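## Task

White is to play. Make a single White move that checkmates Black. When finished, every square not involved in that move must contain exactly what it contained at the start, and each piece on the board must be standing upright and lie wholly within its square. Anything that stays in position only because the robot is holding it does not count.

## Robot and tools

Robot: two arms, left_arm and right_arm, each ending in a two-finger gripper. The names are labels only, not image sides. Cameras: cam_left_wrist and cam_right_wrist, both 504x504 fisheye images mounted on the wrists.

Frame: a single scene frame for everything. Origin sits on the table surface midway between the arms, +z is up, +x points out over the table, and left_arm is mounted on the +y side. Reported hand positions can be slightly wrong, worse at long reach. Gripper axes: fingers point along the gripper's +z and close along its x axis. end_effector_position is the point between the pads; fingertips extend 17.5 mm past it. A flat block juts about 9 cm toward the gripper's -y side and rotates with it, so watch it near pieces.

The row: every motion argument is one flat list of 20 numbers covering both arms, even if only one moves. Order: left_arm x, y, z (metres), qw, qx, qy, qz (unit quaternion, w first), left_gripper position, force_limit, speed; then the same ten for right_arm / right_gripper. x, y, z and the quaternion are an absolute target pose in the scene frame, not an offset. The three gripper numbers each lie in [-1, 1]. position: +1 means fully open (50 mm gap), near -0.65 the pads meet, and -1 means close until something blocks. force_limit: -1 is about 20 N per pad, 0 about 102 N, +1 about 185 N. speed: -1 is 20 mm/s, 0 is 85 mm/s, +1 is 150 mm/s. To leave an arm idle, resend its last reported pose and its previous three gripper values; a 0 there is a real command. To hold an orientation steady, resend the same quaternion you intended rather than the drifted one in the result.

Tools:
execute_actions {actions, pictures}. actions is an empty list (just report state), or one item. An action item has rows (1 to 15 rows of 20 numbers, one per 1/30 s step, last row repeated if short) and steps (at most 15). A wait item has only steps (up to 300), counted from the previous result. Any target more than 0.6 m from that arm's last reported position along any gripper axis gets the call rejected, and nothing is sent. Each step the commanded pose is clipped to within 70 mm and 16 degrees of the measured pose, so a far target needs several calls; after the last step the arm only continues to its last clipped pose. pictures (boolean) toggles images.
move {target, speed}: target is one 20-number row as above; speed in m/s from 0.002 to 0.5 (default 0.25), turning capped at twice that in rad/s. Both grippers travel straight lines that finish together, lasting 0.5 to 10 s; if longer they halt at 10 s short of target. Gripper values are applied at the start. It does not avoid obstacles or the other arm, and the hand can lag, stray or overshoot speed when the arm is near straight.
wait {seconds}: 0 to 10 s, sends nothing.
zoom_image {camera, region}: region [x0, y0, x1, y1] in pixels of that camera's latest image, at most 504 by 504, origin top-left.
finished_scene {scene}: ends the current scene (give its number) irreversibly and reports success; then the next task appears. Replying without any tool call ends everything.

Results: the state line lists each arm's position, quaternion and velocities. move adds a "move:" line with the outcome (done, off_target, moving, held, fault) and limits: paced means the pose was clipped; held means a clearance check blocked steps, after which the arm may lurch faster. A "pose unreachable" line and HELD marks show the controller altered or withheld your command for that arm. "Hand target" shows where the controller now drives each gripper. object_status: 0 moving, 1 stopped while opening, 2 stopped while closing (a real grip), 3 reached requested position or pads met (usually nothing held). position_measured gives opening as about (250 - value) x 0.202 mm. Flange force is an approximate external force including held weight; "no reading" means none available. MOTOR HOT warns of overheating; OVER-TEMPERATURE FAULT means brakes engaged.

Gripping: send -1 and keep sending it, then confirm status 2. Fingers stay put until position changes by 0.01 or more; only then do new force_limit or speed take effect. To soften a grip, open first. With force_limit -1 a lost object still shows 2. Expect occasional brief tugs on held pieces.

Suggested order: look and zoom to read the board and edge labels, choose the mating move, open the gripper above the piece, descend gently, grip, lift clear, carry over the target square, lower until just resting, open, rise away. For a capture, remove the taken piece first without disturbing neighbours and set it somewhere safe on the table. Check the result images that everything stands upright and centred.

Avoid: knocking or dropping pieces, anything leaving the table, fast contacts, targets pressed past a firm surface (arms are stiff; torque or 144 N force faults stop the arm for 10 s), and arms colliding with each other. Joint limits: elbow -2.792 to 2.792 rad, others -6.283 to 6.283. Load limits: waist and shoulder 309 N m, elbow 145, wrist joints 40.9.

Each tool is called after ">>>" as name(argument=value, ...) on one line, values as JSON.

## Session

>>> execute_actions(actions=[])

Scene clock: 0.00 s of 4000.00 s.
left_arm: end_effector_position=(+0.7344, -0.0595, +0.1356) position_measured=3 object_status=3 end_effector_quat_wxyz=(+0.098, +0.959, +0.266, -0.017) end_effector_velocity=(-0.000, +0.000, -0.001) end_effector_angular_velocity=(+0.001, +0.002, +0.000) | right_arm: end_effector_position=(+0.5632, -0.5985, +0.3538) position_measured=3 object_status=3 end_effector_quat_wxyz=(+0.124, +0.897, -0.424, -0.030) end_effector_velocity=(+0.001, -0.000, -0.000) end_effector_angular_velocity=(-0.000, -0.001, +0.000)
Joint positions: left_arm=[-0.599  0.511  1.535 -0.179  0.969  0.484] | right_arm=[-0.164  0.152  1.619 -0.193  1.539  2.506]
Joint velocities: left_arm=[-0.     0.001 -0.    -0.     0.001 -0.   ] | right_arm=[-0.     0.001 -0.    -0.    -0.002 -0.   ]
Flange force (N, the push that the arm receives, along the gripper's own x y z axes): no reading
Hand target (left_arm): +0.734, -0.059, +0.136; +0.098, +0.959, +0.266, -0.017
Hand target (right_arm): +0.563, -0.598, +0.354; +0.124, +0.897, -0.424, -0.030

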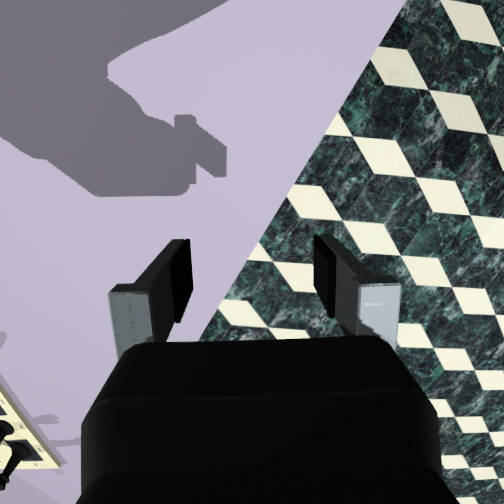

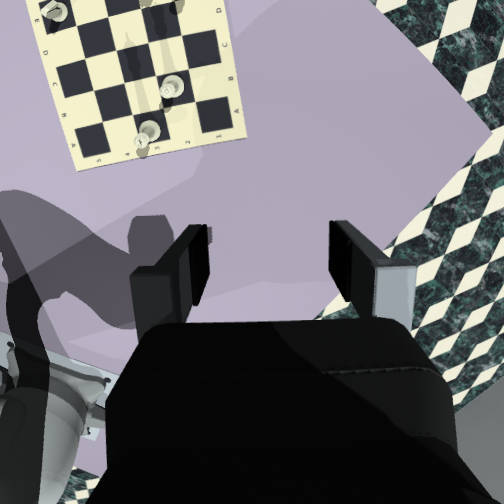

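>>> move(target=[0.55,0.25,0.35,0,1,0,0,1,0,0,0.58,-0.42,0.45,0,1,0,0,1,0,0], speed=0.3)

Scene clock: 11.93 s of 4000.00 s.
left_arm: end_effector_position=(+0.5494, +0.2501, +0.3493) position_measured=3 object_status=3 end_effector_quat_wxyz=(-0.000, +1.000, -0.000, +0.000) end_effector_velocity=(+0.000, +0.001, +0.001) end_effector_angular_velocity=(+0.000, -0.002, +0.001) | right_arm: end_effector_position=(+0.5796, -0.4199, +0.4500) position_measured=3 object_status=3 end_effector_quat_wxyz=(+0.000, +1.000, +0.000, -0.000) end_effector_velocity=(-0.001, -0.000, -0.000) end_effector_angular_velocity=(-0.000, +0.002, -0.001)
Joint positions: left_arm=[-0.436 -0.055  1.839  0.     1.358  1.097] | right_arm=[ 0.007  0.143  1.45  -0.     1.549  1.77 ]
Joint velocities: left_arm=[ 0.001 -0.002 -0.001  0.001  0.001  0.   ] | right_arm=[-0.    -0.     0.     0.     0.002  0.001]
Flange force (N, the push that the arm receives, along the gripper's own x y z axes): left_arm=[-3.2 -3.2 -1.6] | right_arm=[1.2 0.7 -2.8]
Hand target (left_arm): +0.549, +0.250, +0.349; -0.000, +1.000, -0.000, +0.000
Hand target (right_arm): +0.580, -0.420, +0.450; +0.000, +1.000, +0.000, -0.000
Off the commanded pose (left_arm): 0.001 m, 0 deg.
Off the commanded pose (right_arm): 0.000 m, 0 deg.
After step 90, 7.00 s passed at rest.
move: done

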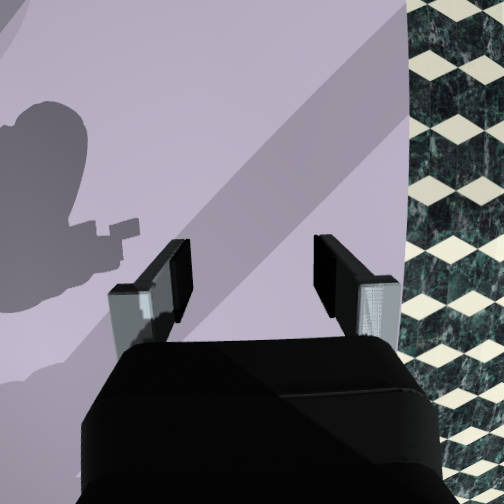

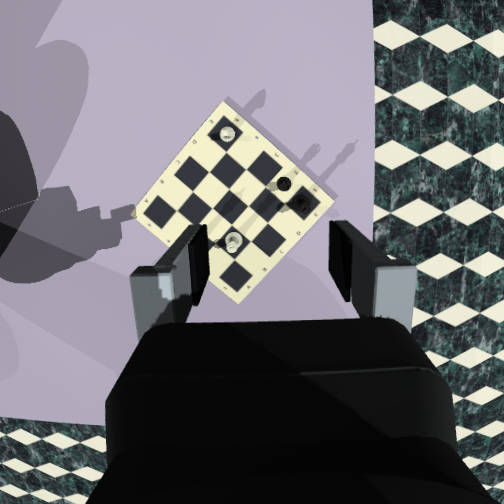

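>>> move(target=[0.55,0.25,0.35,0,1,0,0,1,0,0,0.53,-0.55,0.3,0,1,0,0,1,0,0], speed=0.3)

>>> zoom_image(camera="cam_right_wrist", region=[120,0,420,300])

Scene clock: 18.50 s of 4000.00 s.
left_arm: end_effector_position=(+0.5500, +0.2500, +0.3500) position_measured=3 object_status=3 end_effector_quat_wxyz=(-0.000, +1.000, -0.000, +0.000) end_effector_velocity=(-0.000, +0.000, +0.001) end_effector_angular_velocity=(-0.000, +0.000, +0.000) | right_arm: end_effector_position=(+0.5304, -0.5502, +0.3001) position_measured=3 object_status=3 end_effector_quat_wxyz=(-0.000, +1.000, -0.000, +0.000) end_effector_velocity=(-0.000, -0.000, -0.000) end_effector_angular_velocity=(+0.000, +0.001, -0.001)
Joint positions: left_arm=[-0.435 -0.054  1.837  0.     1.359  1.097] | right_arm=[-0.197  0.072  1.802  0.     1.268  1.566]
Joint velocities: left_arm=[ 0.    -0.    -0.001 -0.001  0.001 -0.   ] | right_arm=[-0.001  0.     0.001  0.     0.001  0.001]
Flange force (N, the push that the arm receives, along the gripper's own x y z axes): left_arm=[-3.5 -2.6 -1.2] | right_arm=[-0.2 1.7 -2.8]
Hand target (left_arm): +0.550, +0.250, +0.350; -0.000, +1.000, -0.000, +0.000
Hand target (right_arm): +0.530, -0.550, +0.300; -0.000, +1.000, -0.000, +0.000
Off the commanded pose (left_arm): 0.000 m, 0 deg.
Off the commanded pose (right_arm): 0.000 m, 0 deg.
After step 90, 2.47 s passed at rest.
move: done

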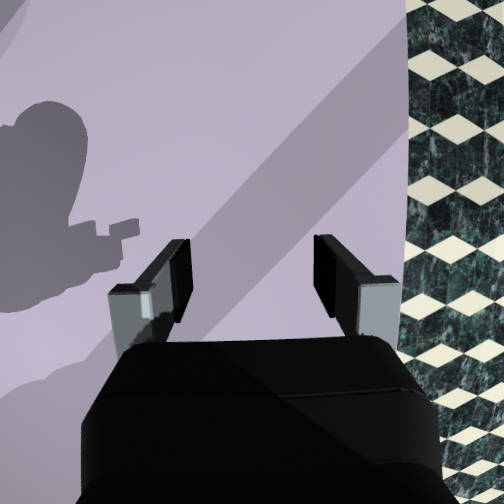

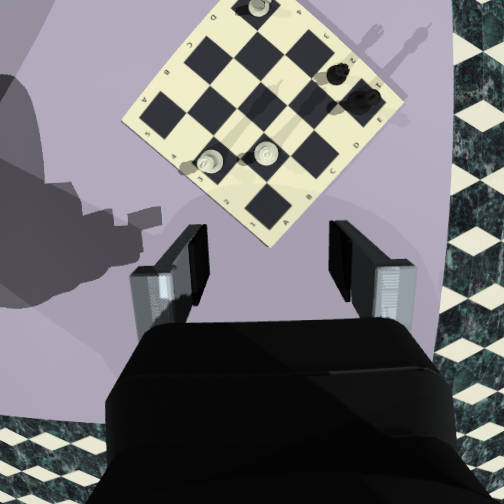

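Region (120, 0, 420, 300) of cam_right_wrist's 504x504 image, scaled by 1.680, with more detail than that image has.

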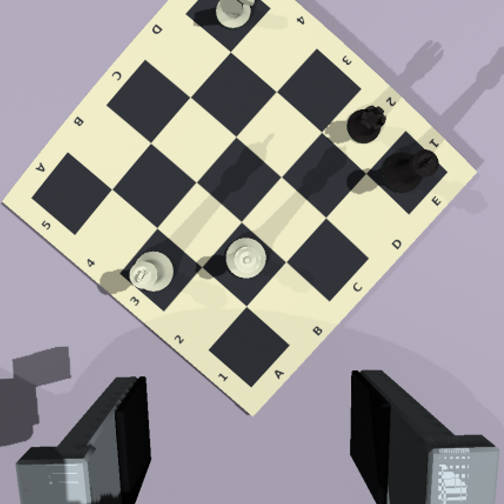

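>>> move(target=[0.55,0.25,0.35,0,1,0,0,1,0,0,0.53,-0.48,0.15,0,0.9135,0.4067,0,1,-0.6,0], speed=0.3)

Scene clock: 38.10 s of 4000.00 s.
left_arm: end_effector_position=(+0.5500, +0.2500, +0.3500) position_measured=3 object_status=3 end_effector_quat_wxyz=(-0.000, +1.000, +0.000, -0.000) end_effector_velocity=(-0.000, +0.000, +0.000) end_effector_angular_velocity=(+0.000, +0.001, +0.000) | right_arm: end_effector_position=(+0.5299, -0.4799, +0.1499) position_measured=3 object_status=3 end_effector_quat_wxyz=(+0.000, +0.914, +0.407, -0.000) end_effector_velocity=(+0.000, +0.000, +0.001) end_effector_angular_velocity=(+0.001, -0.002, +0.001)
Joint positions: left_arm=[-0.435 -0.054  1.837 -0.     1.359  1.097] | right_arm=[-0.066  0.221  1.924 -0.     0.997  0.859]
Joint velocities: left_arm=[ 0.     0.    -0.    -0.     0.001  0.   ] | right_arm=[ 0.    -0.001  0.     0.    -0.001 -0.001]
Flange force (N, the push that the arm receives, along the gripper's own x y z axes): left_arm=[-4.2 -2.6 -0.6] | right_arm=[-0.4 0.5 -1.8]
Hand target (left_arm): +0.550, +0.250, +0.350; -0.000, +1.000, +0.000, -0.000
Hand target (right_arm): +0.530, -0.480, +0.150; +0.000, +0.914, +0.407, -0.000
Off the commanded pose (left_arm): 0.000 m, 0 deg.
Off the commanded pose (right_arm): 0.000 m, 0 deg.
After step 90, 14.83 s passed at rest.
move: done

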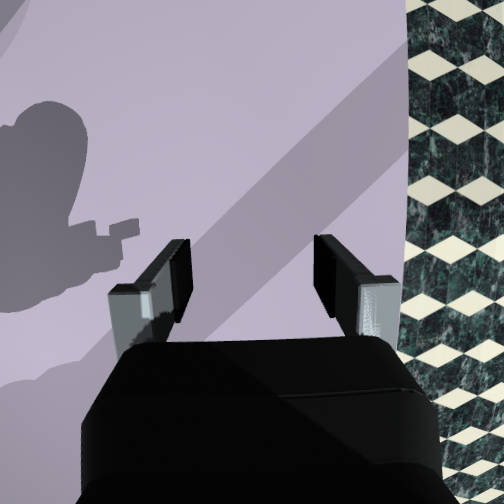

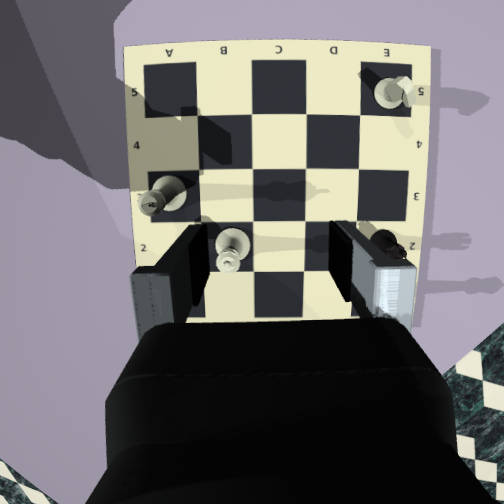

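>>> move(target=[0.55,0.25,0.35,0,1,0,0,1,0,0,0.53,-0.516,0.11,0,0.9135,0.4067,0,1,-0.6,0], speed=0.15)

Scene clock: 55.80 s of 4000.00 s.
left_arm: end_effector_position=(+0.5500, +0.2500, +0.3500) position_measured=3 object_status=3 end_effector_quat_wxyz=(-0.000, +1.000, +0.000, -0.000) end_effector_velocity=(-0.000, +0.001, -0.000) end_effector_angular_velocity=(+0.002, +0.001, -0.000) | right_arm: end_effector_position=(+0.5301, -0.5160, +0.1100) position_measured=3 object_status=3 end_effector_quat_wxyz=(+0.000, +0.914, +0.407, +0.000) end_effector_velocity=(-0.000, -0.000, -0.000) end_effector_angular_velocity=(+0.001, -0.001, -0.002)
Joint positions: left_arm=[-0.435 -0.054  1.837 -0.     1.359  1.097] | right_arm=[-0.126  0.253  1.968 -0.     0.92   0.799]
Joint velocities: left_arm=[ 0.    -0.     0.001  0.002  0.001 -0.   ] | right_arm=[-0.001 -0.     0.001  0.001 -0.001  0.   ]
Flange force (N, the push that the arm receives, along the gripper's own x y z axes): left_arm=[-2.4 -3.1 -0.5] | right_arm=[0.3 0.0 -2.1]
Hand target (left_arm): +0.550, +0.250, +0.350; -0.000, +1.000, -0.000, -0.000
Hand target (right_arm): +0.530, -0.516, +0.110; +0.000, +0.914, +0.407, +0.000
Off the commanded pose (left_arm): 0.000 m, 0 deg.
Off the commanded pose (right_arm): 0.000 m, 0 deg.
After step 90, 13.97 s passed at rest.
move: done

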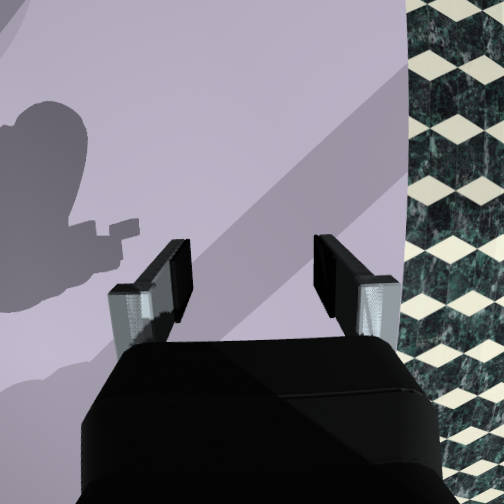

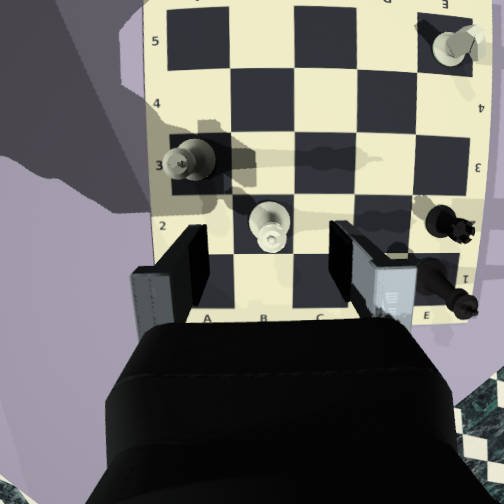

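>>> move(target=[0.55,0.25,0.35,0,1,0,0,1,0,0,0.53,-0.516,0.075,0,0.9135,0.4067,0,1,-0.6,0], speed=0.08)

>>> zoom_image(camera="cam_right_wrist", region=[150,130,390,330])

Scene clock: 63.60 s of 4000.00 s.
left_arm: end_effector_position=(+0.5500, +0.2500, +0.3500) position_measured=3 object_status=3 end_effector_quat_wxyz=(-0.000, +1.000, +0.000, -0.000) end_effector_velocity=(+0.000, +0.001, -0.000) end_effector_angular_velocity=(+0.000, -0.000, +0.001) | right_arm: end_effector_position=(+0.5300, -0.5160, +0.0750) position_measured=3 object_status=3 end_effector_quat_wxyz=(-0.000, +0.914, +0.407, +0.000) end_effector_velocity=(+0.000, +0.000, -0.000) end_effector_angular_velocity=(+0.000, +0.001, -0.000)
Joint positions: left_arm=[-0.435 -0.054  1.837 -0.     1.359  1.097] | right_arm=[-0.126  0.292  1.995  0.     0.854  0.799]
Joint velocities: left_arm=[ 0.001  0.     0.     0.    -0.001  0.   ] | right_arm=[ 0.     0.001 -0.     0.     0.     0.   ]
Flange force (N, the push that the arm receives, along the gripper's own x y z axes): left_arm=[-2.7 -3.5 -1.2] | right_arm=[1.0 -0.1 -1.3]
Hand target (left_arm): +0.550, +0.250, +0.350; -0.000, +1.000, -0.000, -0.000
Hand target (right_arm): +0.530, -0.516, +0.075; +0.000, +0.914, +0.407, -0.000
Off the commanded pose (left_arm): 0.000 m, 0 deg.
Off the commanded pose (right_arm): 0.000 m, 0 deg.
After step 90, 4.07 s passed at rest.
move: done

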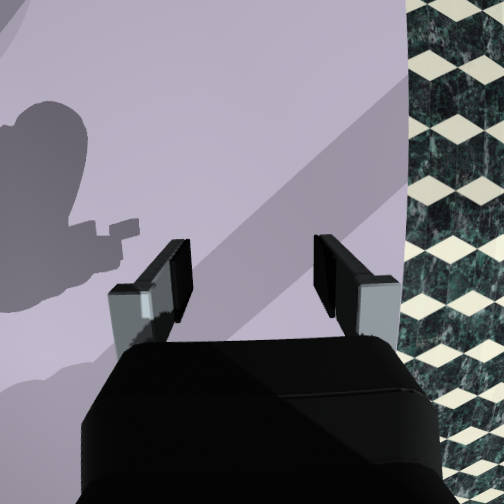

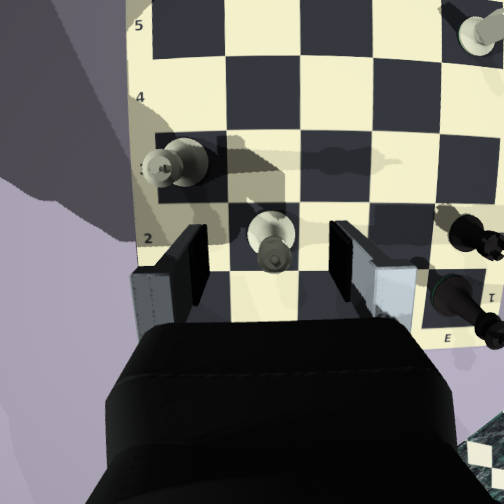

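Region (150, 130, 390, 330) of cam_right_wrist's 504x504 image, scaled by 2.100, with more detail than that image has.

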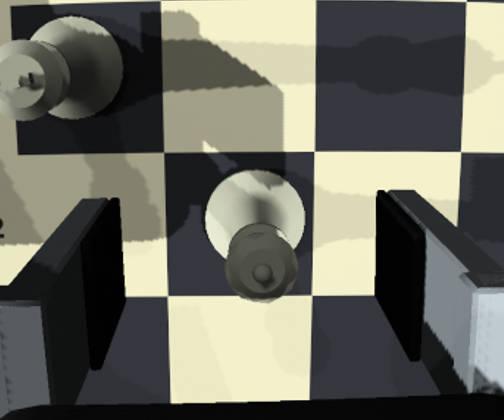

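>>> move(target=[0.55,0.25,0.35,0,1,0,0,1,0,0,0.536,-0.5185,0.05,0,0.9135,0.4067,0,1,-0.6,0], speed=0.05)

>>> zoom_image(camera="cam_right_wrist", region=[150,130,390,330])

Scene clock: 89.30 s of 4000.00 s.
left_arm: end_effector_position=(+0.5500, +0.2500, +0.3500) position_measured=3 object_status=3 end_effector_quat_wxyz=(-0.000, +1.000, +0.000, -0.000) end_effector_velocity=(-0.000, +0.000, +0.000) end_effector_angular_velocity=(+0.000, +0.001, +0.000) | right_arm: end_effector_position=(+0.5360, -0.5185, +0.0500) position_measured=3 object_status=3 end_effector_quat_wxyz=(+0.000, +0.914, +0.407, -0.000) end_effector_velocity=(+0.000, -0.000, -0.000) end_effector_angular_velocity=(+0.000, -0.001, -0.001)
Joint positions: left_arm=[-0.435 -0.054  1.837 -0.     1.359  1.097] | right_arm=[-0.131  0.329  2.002 -0.     0.811  0.794]
Joint velocities: left_arm=[ 0.001 -0.001  0.     0.     0.001  0.   ] | right_arm=[-0.     0.    -0.     0.    -0.001  0.   ]
Flange force (N, the push that the arm receives, along the gripper's own x y z axes): left_arm=[-6.5 -1.8 -0.1] | right_arm=[-0.2 1.4 -2.0]
Hand target (left_arm): +0.550, +0.250, +0.350; -0.000, +1.000, +0.000, -0.000
Hand target (right_arm): +0.536, -0.519, +0.050; +0.000, +0.914, +0.407, -0.000
Off the commanded pose (left_arm): 0.000 m, 0 deg.
Off the commanded pose (right_arm): 0.000 m, 0 deg.
After step 90, 21.90 s passed at rest.
move: done

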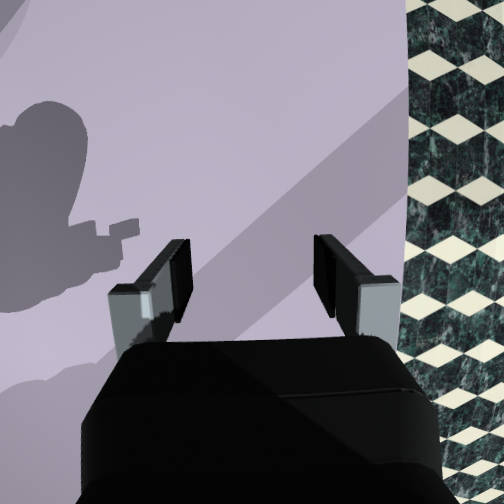

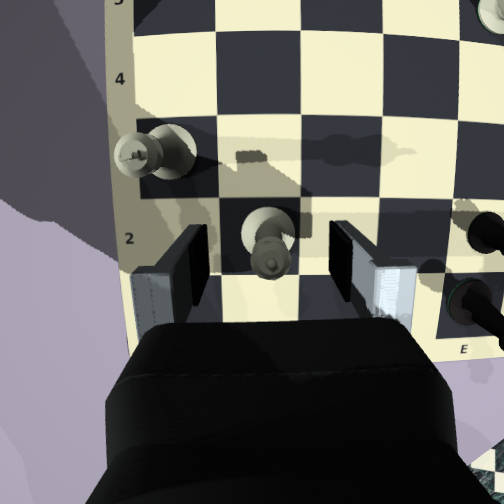

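Region (150, 130, 390, 330) of cam_right_wrist's 504x504 image, scaled by 2.100, with more detail than that image has.

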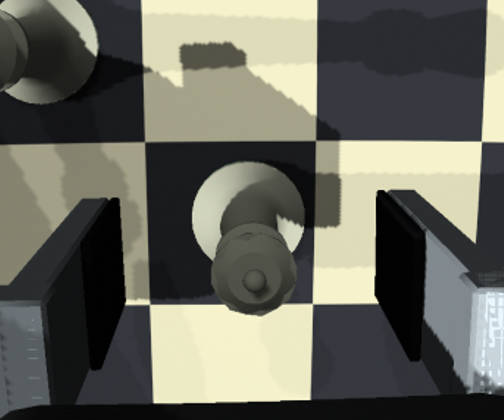

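>>> move(target=[0.55,0.25,0.35,0,1,0,0,1,0,0,0.536,-0.5185,0.044,0,0.9135,0.4067,0,-1,-0.6,-0.5], speed=0.05)

Scene clock: 95.00 s of 4000.00 s.
left_arm: end_effector_position=(+0.5500, +0.2500, +0.3500) position_measured=3 object_status=3 end_effector_quat_wxyz=(-0.000, +1.000, -0.000, -0.000) end_effector_velocity=(+0.000, -0.001, +0.000) end_effector_angular_velocity=(-0.003, -0.002, -0.001) | right_arm: end_effector_position=(+0.5360, -0.5185, +0.0440) position_measured=186 object_status=2 end_effector_quat_wxyz=(+0.000, +0.914, +0.407, +0.000) end_effector_velocity=(-0.000, +0.000, +0.000) end_effector_angular_velocity=(-0.000, +0.001, -0.001)
Joint positions: left_arm=[-0.435 -0.054  1.837 -0.     1.359  1.097] | right_arm=[-0.131  0.337  2.005 -0.     0.799  0.794]
Joint velocities: left_arm=[-0.001 -0.001 -0.    -0.002 -0.002  0.   ] | right_arm=[ 0.     0.    -0.     0.     0.001  0.001]
Flange force (N, the push that the arm receives, along the gripper's own x y z axes): left_arm=[-6.6 -3.7 0.4] | right_arm=[1.1 -1.3 -1.9]
Hand target (left_arm): +0.550, +0.250, +0.350; -0.000, +1.000, -0.000, -0.000
Hand target (right_arm): +0.536, -0.519, +0.044; +0.000, +0.914, +0.407, -0.000
Off the commanded pose (left_arm): 0.000 m, 0 deg.
Off the commanded pose (right_arm): 0.000 m, 0 deg.
After step 90, 1.77 s passed at rest.
move: done

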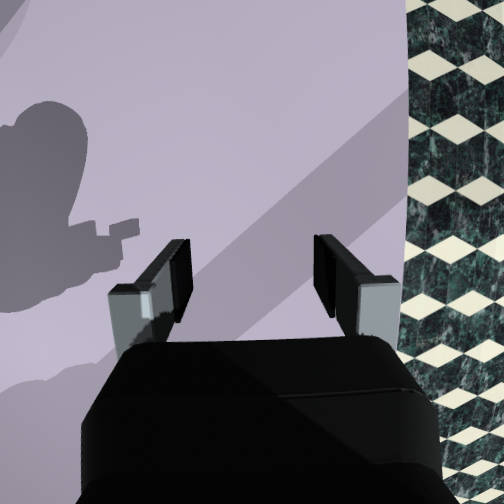

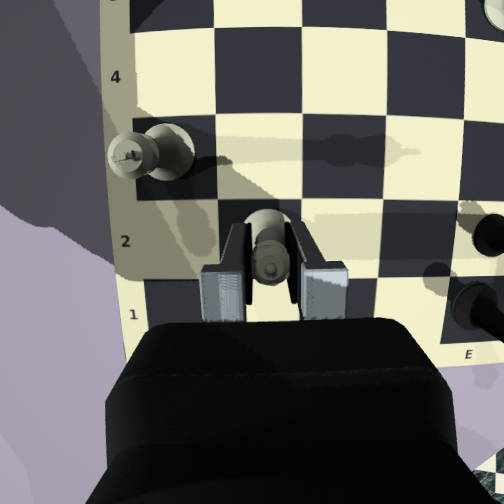

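>>> move(target=[0.55,0.25,0.35,0,1,0,0,1,0,0,0.541,-0.5185,0.056,0,0.9135,0.4067,0,-1,-0.6,-0.5], speed=0.05)

>>> move(target=[0.55,0.25,0.35,0,1,0,0,1,0,0,0.5906,-0.5192,0.052,0,0.9135,0.4067,0,-1,-0.6,-0.5], speed=0.08)

Scene clock: 102.10 s of 4000.00 s.
left_arm: end_effector_position=(+0.5500, +0.2500, +0.3500) position_measured=3 object_status=3 end_effector_quat_wxyz=(-0.000, +1.000, +0.000, -0.000) end_effector_velocity=(+0.001, -0.000, +0.000) end_effector_angular_velocity=(+0.000, -0.002, -0.001) | right_arm: end_effector_position=(+0.5410, -0.5185, +0.0560) position_measured=186 object_status=2 end_effector_quat_wxyz=(-0.000, +0.914, +0.407, -0.000) end_effector_velocity=(+0.000, -0.000, +0.001) end_effector_angular_velocity=(+0.000, -0.001, -0.001)
Joint positions: left_arm=[-0.435 -0.054  1.837 -0.     1.359  1.097] | right_arm=[-0.131  0.329  1.988  0.     0.825  0.794]
Joint velocities: left_arm=[-0.     0.    -0.     0.001 -0.002  0.   ] | right_arm=[-0.    -0.001 -0.     0.    -0.     0.   ]
Flange force (N, the push that the arm receives, along the gripper's own x y z axes): left_arm=[-3.0 -3.0 -0.8] | right_arm=[0.8 -1.1 -1.9]
Hand target (left_arm): +0.550, +0.250, +0.350; -0.000, +1.000, -0.000, -0.000
Hand target (right_arm): +0.541, -0.518, +0.056; -0.000, +0.914, +0.407, +0.000
Off the commanded pose (left_arm): 0.000 m, 0 deg.
Off the commanded pose (right_arm): 0.000 m, 0 deg.
After step 90, 3.40 s passed at rest.
move: done

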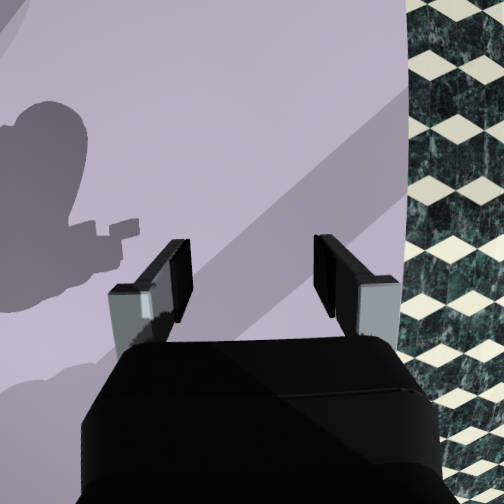

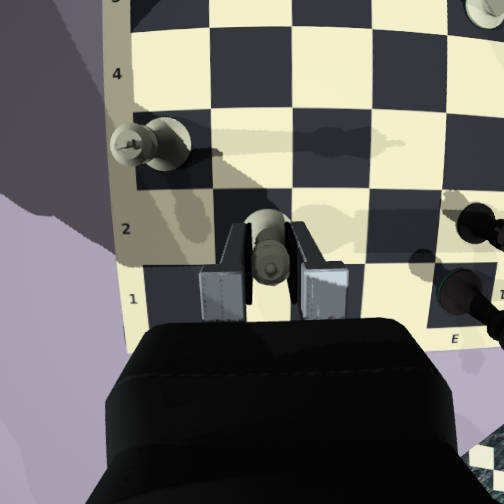

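Scene clock: 103.03 s of 4000.00 s.
left_arm: end_effector_position=(+0.5500, +0.2500, +0.3500) position_measured=3 object_status=3 end_effector_quat_wxyz=(-0.000, +1.000, +0.000, -0.000) end_effector_velocity=(-0.000, -0.001, +0.000) end_effector_angular_velocity=(-0.001, -0.000, -0.001) | right_arm: end_effector_position=(+0.5906, -0.5191, +0.0520) position_measured=186 object_status=2 end_effector_quat_wxyz=(-0.000, +0.914, +0.407, +0.000) end_effector_velocity=(+0.001, -0.000, -0.000) end_effector_angular_velocity=(+0.000, -0.001, -0.000)
Joint positions: left_arm=[-0.435 -0.054  1.837 -0.     1.359  1.097] | right_arm=[-0.137  0.397  1.894  0.     0.851  0.788]
Joint velocities: left_arm=[-0.001 -0.    -0.    -0.001 -0.    -0.   ] | right_arm=[-0.     0.001 -0.001  0.    -0.001 -0.   ]
Flange force (N, the push that the arm receives, along the gripper's own x y z axes): left_arm=[-5.4 -0.5 -0.4] | right_arm=[0.2 0.1 -1.8]
Hand target (left_arm): +0.550, +0.250, +0.350; -0.000, +1.000, -0.000, -0.000
Hand target (right_arm): +0.591, -0.519, +0.052; -0.000, +0.914, +0.407, +0.000
Off the commanded pose (left_arm): 0.000 m, 0 deg.
Off the commanded pose (right_arm): 0.000 m, 0 deg.
move: done

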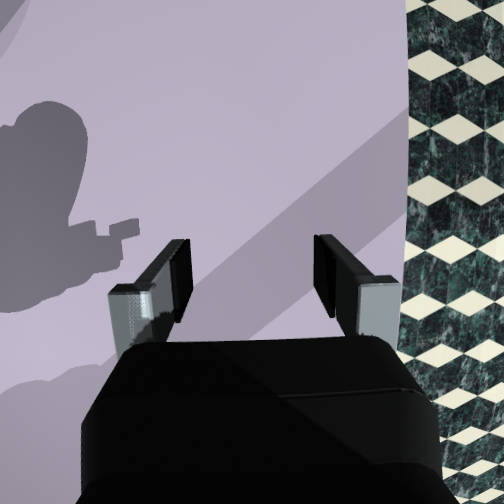

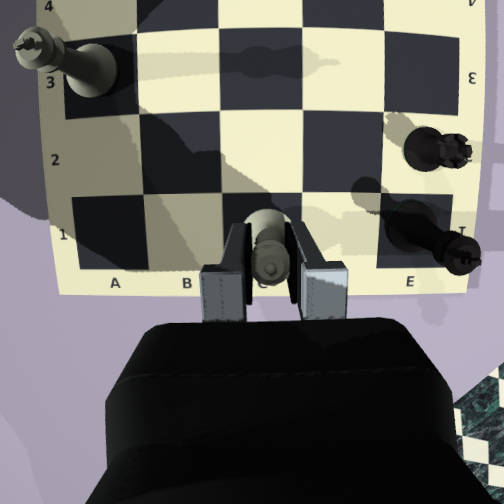

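>>> move(target=[0.55,0.25,0.35,0,1,0,0,1,0,0,0.5878,-0.5201,0.0448,0,0.9135,0.4067,0,-1,-0.6,-0.5], speed=0.015)

>>> move(target=[0.55,0.25,0.35,0,1,0,0,1,0,0,0.5878,-0.5201,0.0448,0,0.9135,0.4067,0,0.4,-0.6,0])

>>> move(target=[0.55,0.25,0.35,0,1,0,0,1,0,0,0.5878,-0.5201,0.13,0,0.9135,0.4067,0,0.4,-0.6,0], speed=0.15)

Scene clock: 116.20 s of 4000.00 s.
left_arm: end_effector_position=(+0.5500, +0.2500, +0.3500) position_measured=3 object_status=3 end_effector_quat_wxyz=(-0.000, +1.000, +0.000, -0.000) end_effector_velocity=(-0.001, +0.000, +0.000) end_effector_angular_velocity=(+0.001, +0.001, -0.001) | right_arm: end_effector_position=(+0.5878, -0.5201, +0.0448) position_measured=186 object_status=2 end_effector_quat_wxyz=(-0.000, +0.914, +0.407, +0.000) end_effector_velocity=(+0.000, +0.000, +0.000) end_effector_angular_velocity=(+0.000, -0.001, -0.001)
Joint positions: left_arm=[-0.435 -0.054  1.837 -0.     1.359  1.097] | right_arm=[-0.138  0.401  1.904  0.     0.837  0.787]
Joint velocities: left_arm=[-0.001 -0.001 -0.     0.     0.001  0.   ] | right_arm=[ 0.    -0.001  0.     0.001 -0.001  0.   ]
Flange force (N, the push that the arm receives, along the gripper's own x y z axes): left_arm=[-0.4 -3.0 -1.1] | right_arm=[1.1 1.9 0.3]
Hand target (left_arm): +0.550, +0.250, +0.350; -0.000, +1.000, -0.000, -0.000
Hand target (right_arm): +0.588, -0.520, +0.045; +0.000, +0.914, +0.407, -0.000
Off the commanded pose (left_arm): 0.000 m, 0 deg.
Off the commanded pose (right_arm): 0.000 m, 0 deg.
After step 90, 9.43 s passed at rest.
move: done

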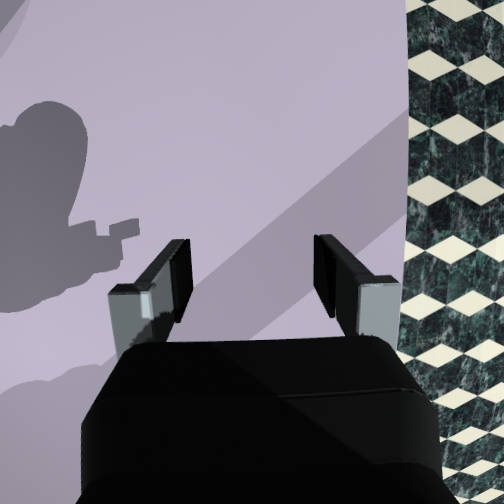

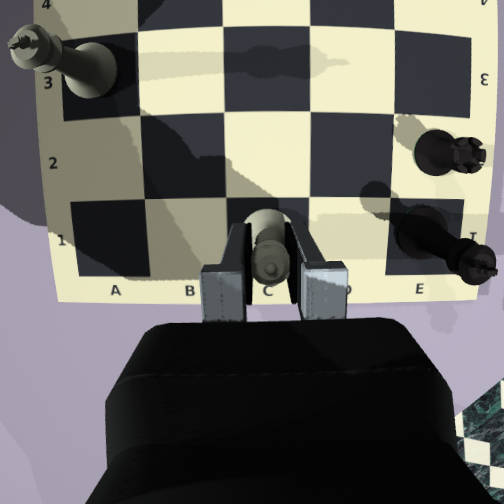

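Scene clock: 116.90 s of 4000.00 s.
left_arm: end_effector_position=(+0.5500, +0.2500, +0.3500) position_measured=3 object_status=3 end_effector_quat_wxyz=(-0.000, +1.000, +0.000, -0.000) end_effector_velocity=(-0.001, +0.001, +0.000) end_effector_angular_velocity=(+0.001, +0.002, -0.000) | right_arm: end_effector_position=(+0.5878, -0.5201, +0.0448) position_measured=92 object_status=3 end_effector_quat_wxyz=(-0.000, +0.914, +0.407, +0.000) end_effector_velocity=(+0.000, -0.000, -0.000) end_effector_angular_velocity=(+0.000, -0.000, +0.000)
Joint positions: left_arm=[-0.435 -0.054  1.837 -0.     1.359  1.097] | right_arm=[-0.138  0.401  1.904  0.     0.837  0.787]
Joint velocities: left_arm=[ 0.    -0.001  0.    -0.     0.003  0.   ] | right_arm=[-0.     0.001 -0.     0.    -0.    -0.001]
Flange force (N, the push that the arm receives, along the gripper's own x y z axes): left_arm=[-3.7 -3.0 -0.7] | right_arm=[0.7 0.6 -1.8]
Hand target (left_arm): +0.550, +0.250, +0.350; -0.000, +1.000, +0.000, -0.000
Hand target (right_arm): +0.588, -0.520, +0.045; -0.000, +0.914, +0.407, +0.000
Off the commanded pose (left_arm): 0.000 m, 0 deg.
Off the commanded pose (right_arm): 0.000 m, 0 deg.
move: done

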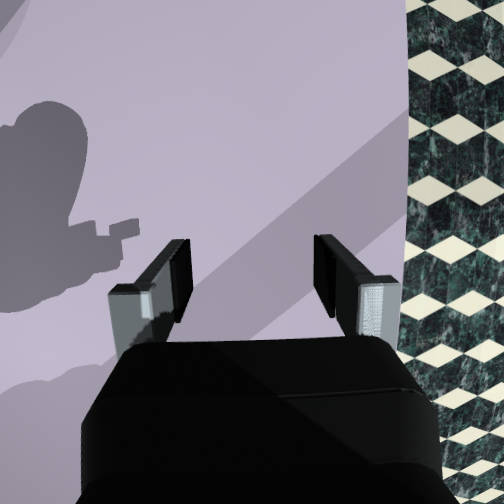

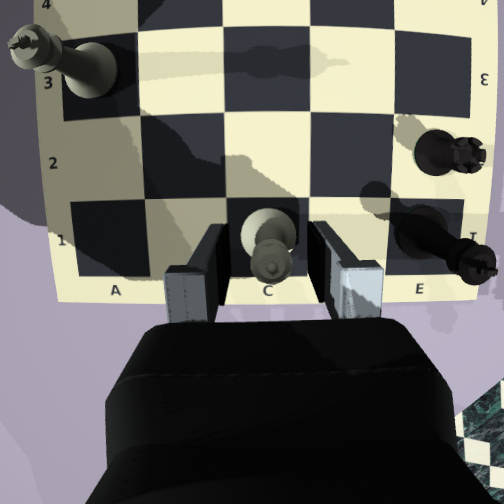

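Scene clock: 117.80 s of 4000.00 s.
left_arm: end_effector_position=(+0.5500, +0.2500, +0.3500) position_measured=3 object_status=3 end_effector_quat_wxyz=(-0.000, +1.000, +0.000, -0.000) end_effector_velocity=(+0.000, +0.000, +0.000) end_effector_angular_velocity=(+0.001, -0.001, -0.001) | right_arm: end_effector_position=(+0.5878, -0.5201, +0.1300) position_measured=92 object_status=3 end_effector_quat_wxyz=(-0.000, +0.914, +0.407, -0.000) end_effector_velocity=(+0.000, -0.000, +0.000) end_effector_angular_velocity=(-0.000, -0.001, +0.000)
Joint positions: left_arm=[-0.435 -0.054  1.837 -0.     1.359  1.097] | right_arm=[-0.138  0.313  1.842  0.     0.987  0.787]
Joint velocities: left_arm=[-0.    -0.     0.     0.001 -0.     0.   ] | right_arm=[-0.    -0.     0.    -0.    -0.001 -0.   ]
Flange force (N, the push that the arm receives, along the gripper's own x y z axes): left_arm=[0.4 -3.7 -0.4] | right_arm=[-0.8 -0.9 -1.6]
Hand target (left_arm): +0.550, +0.250, +0.350; -0.000, +1.000, -0.000, -0.000
Hand target (right_arm): +0.588, -0.520, +0.130; -0.000, +0.914, +0.407, +0.000
Off the commanded pose (left_arm): 0.000 m, 0 deg.
Off the commanded pose (right_arm): 0.000 m, 0 deg.
move: done

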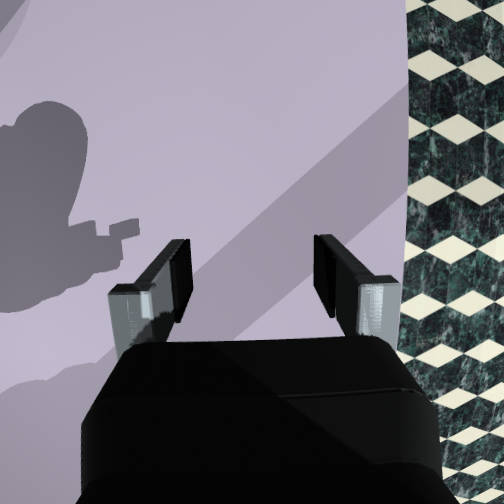

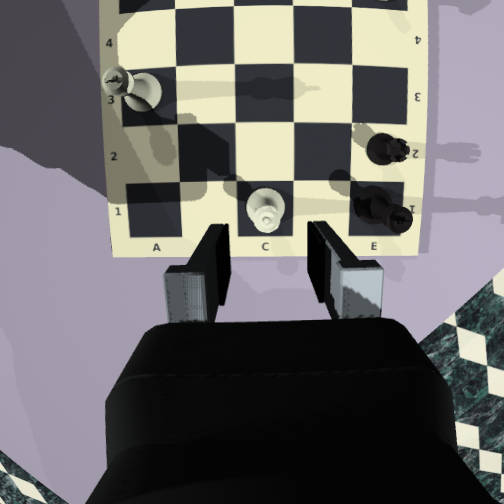

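>>> finished_scene(scene=1)

The scene is finished: the task was done.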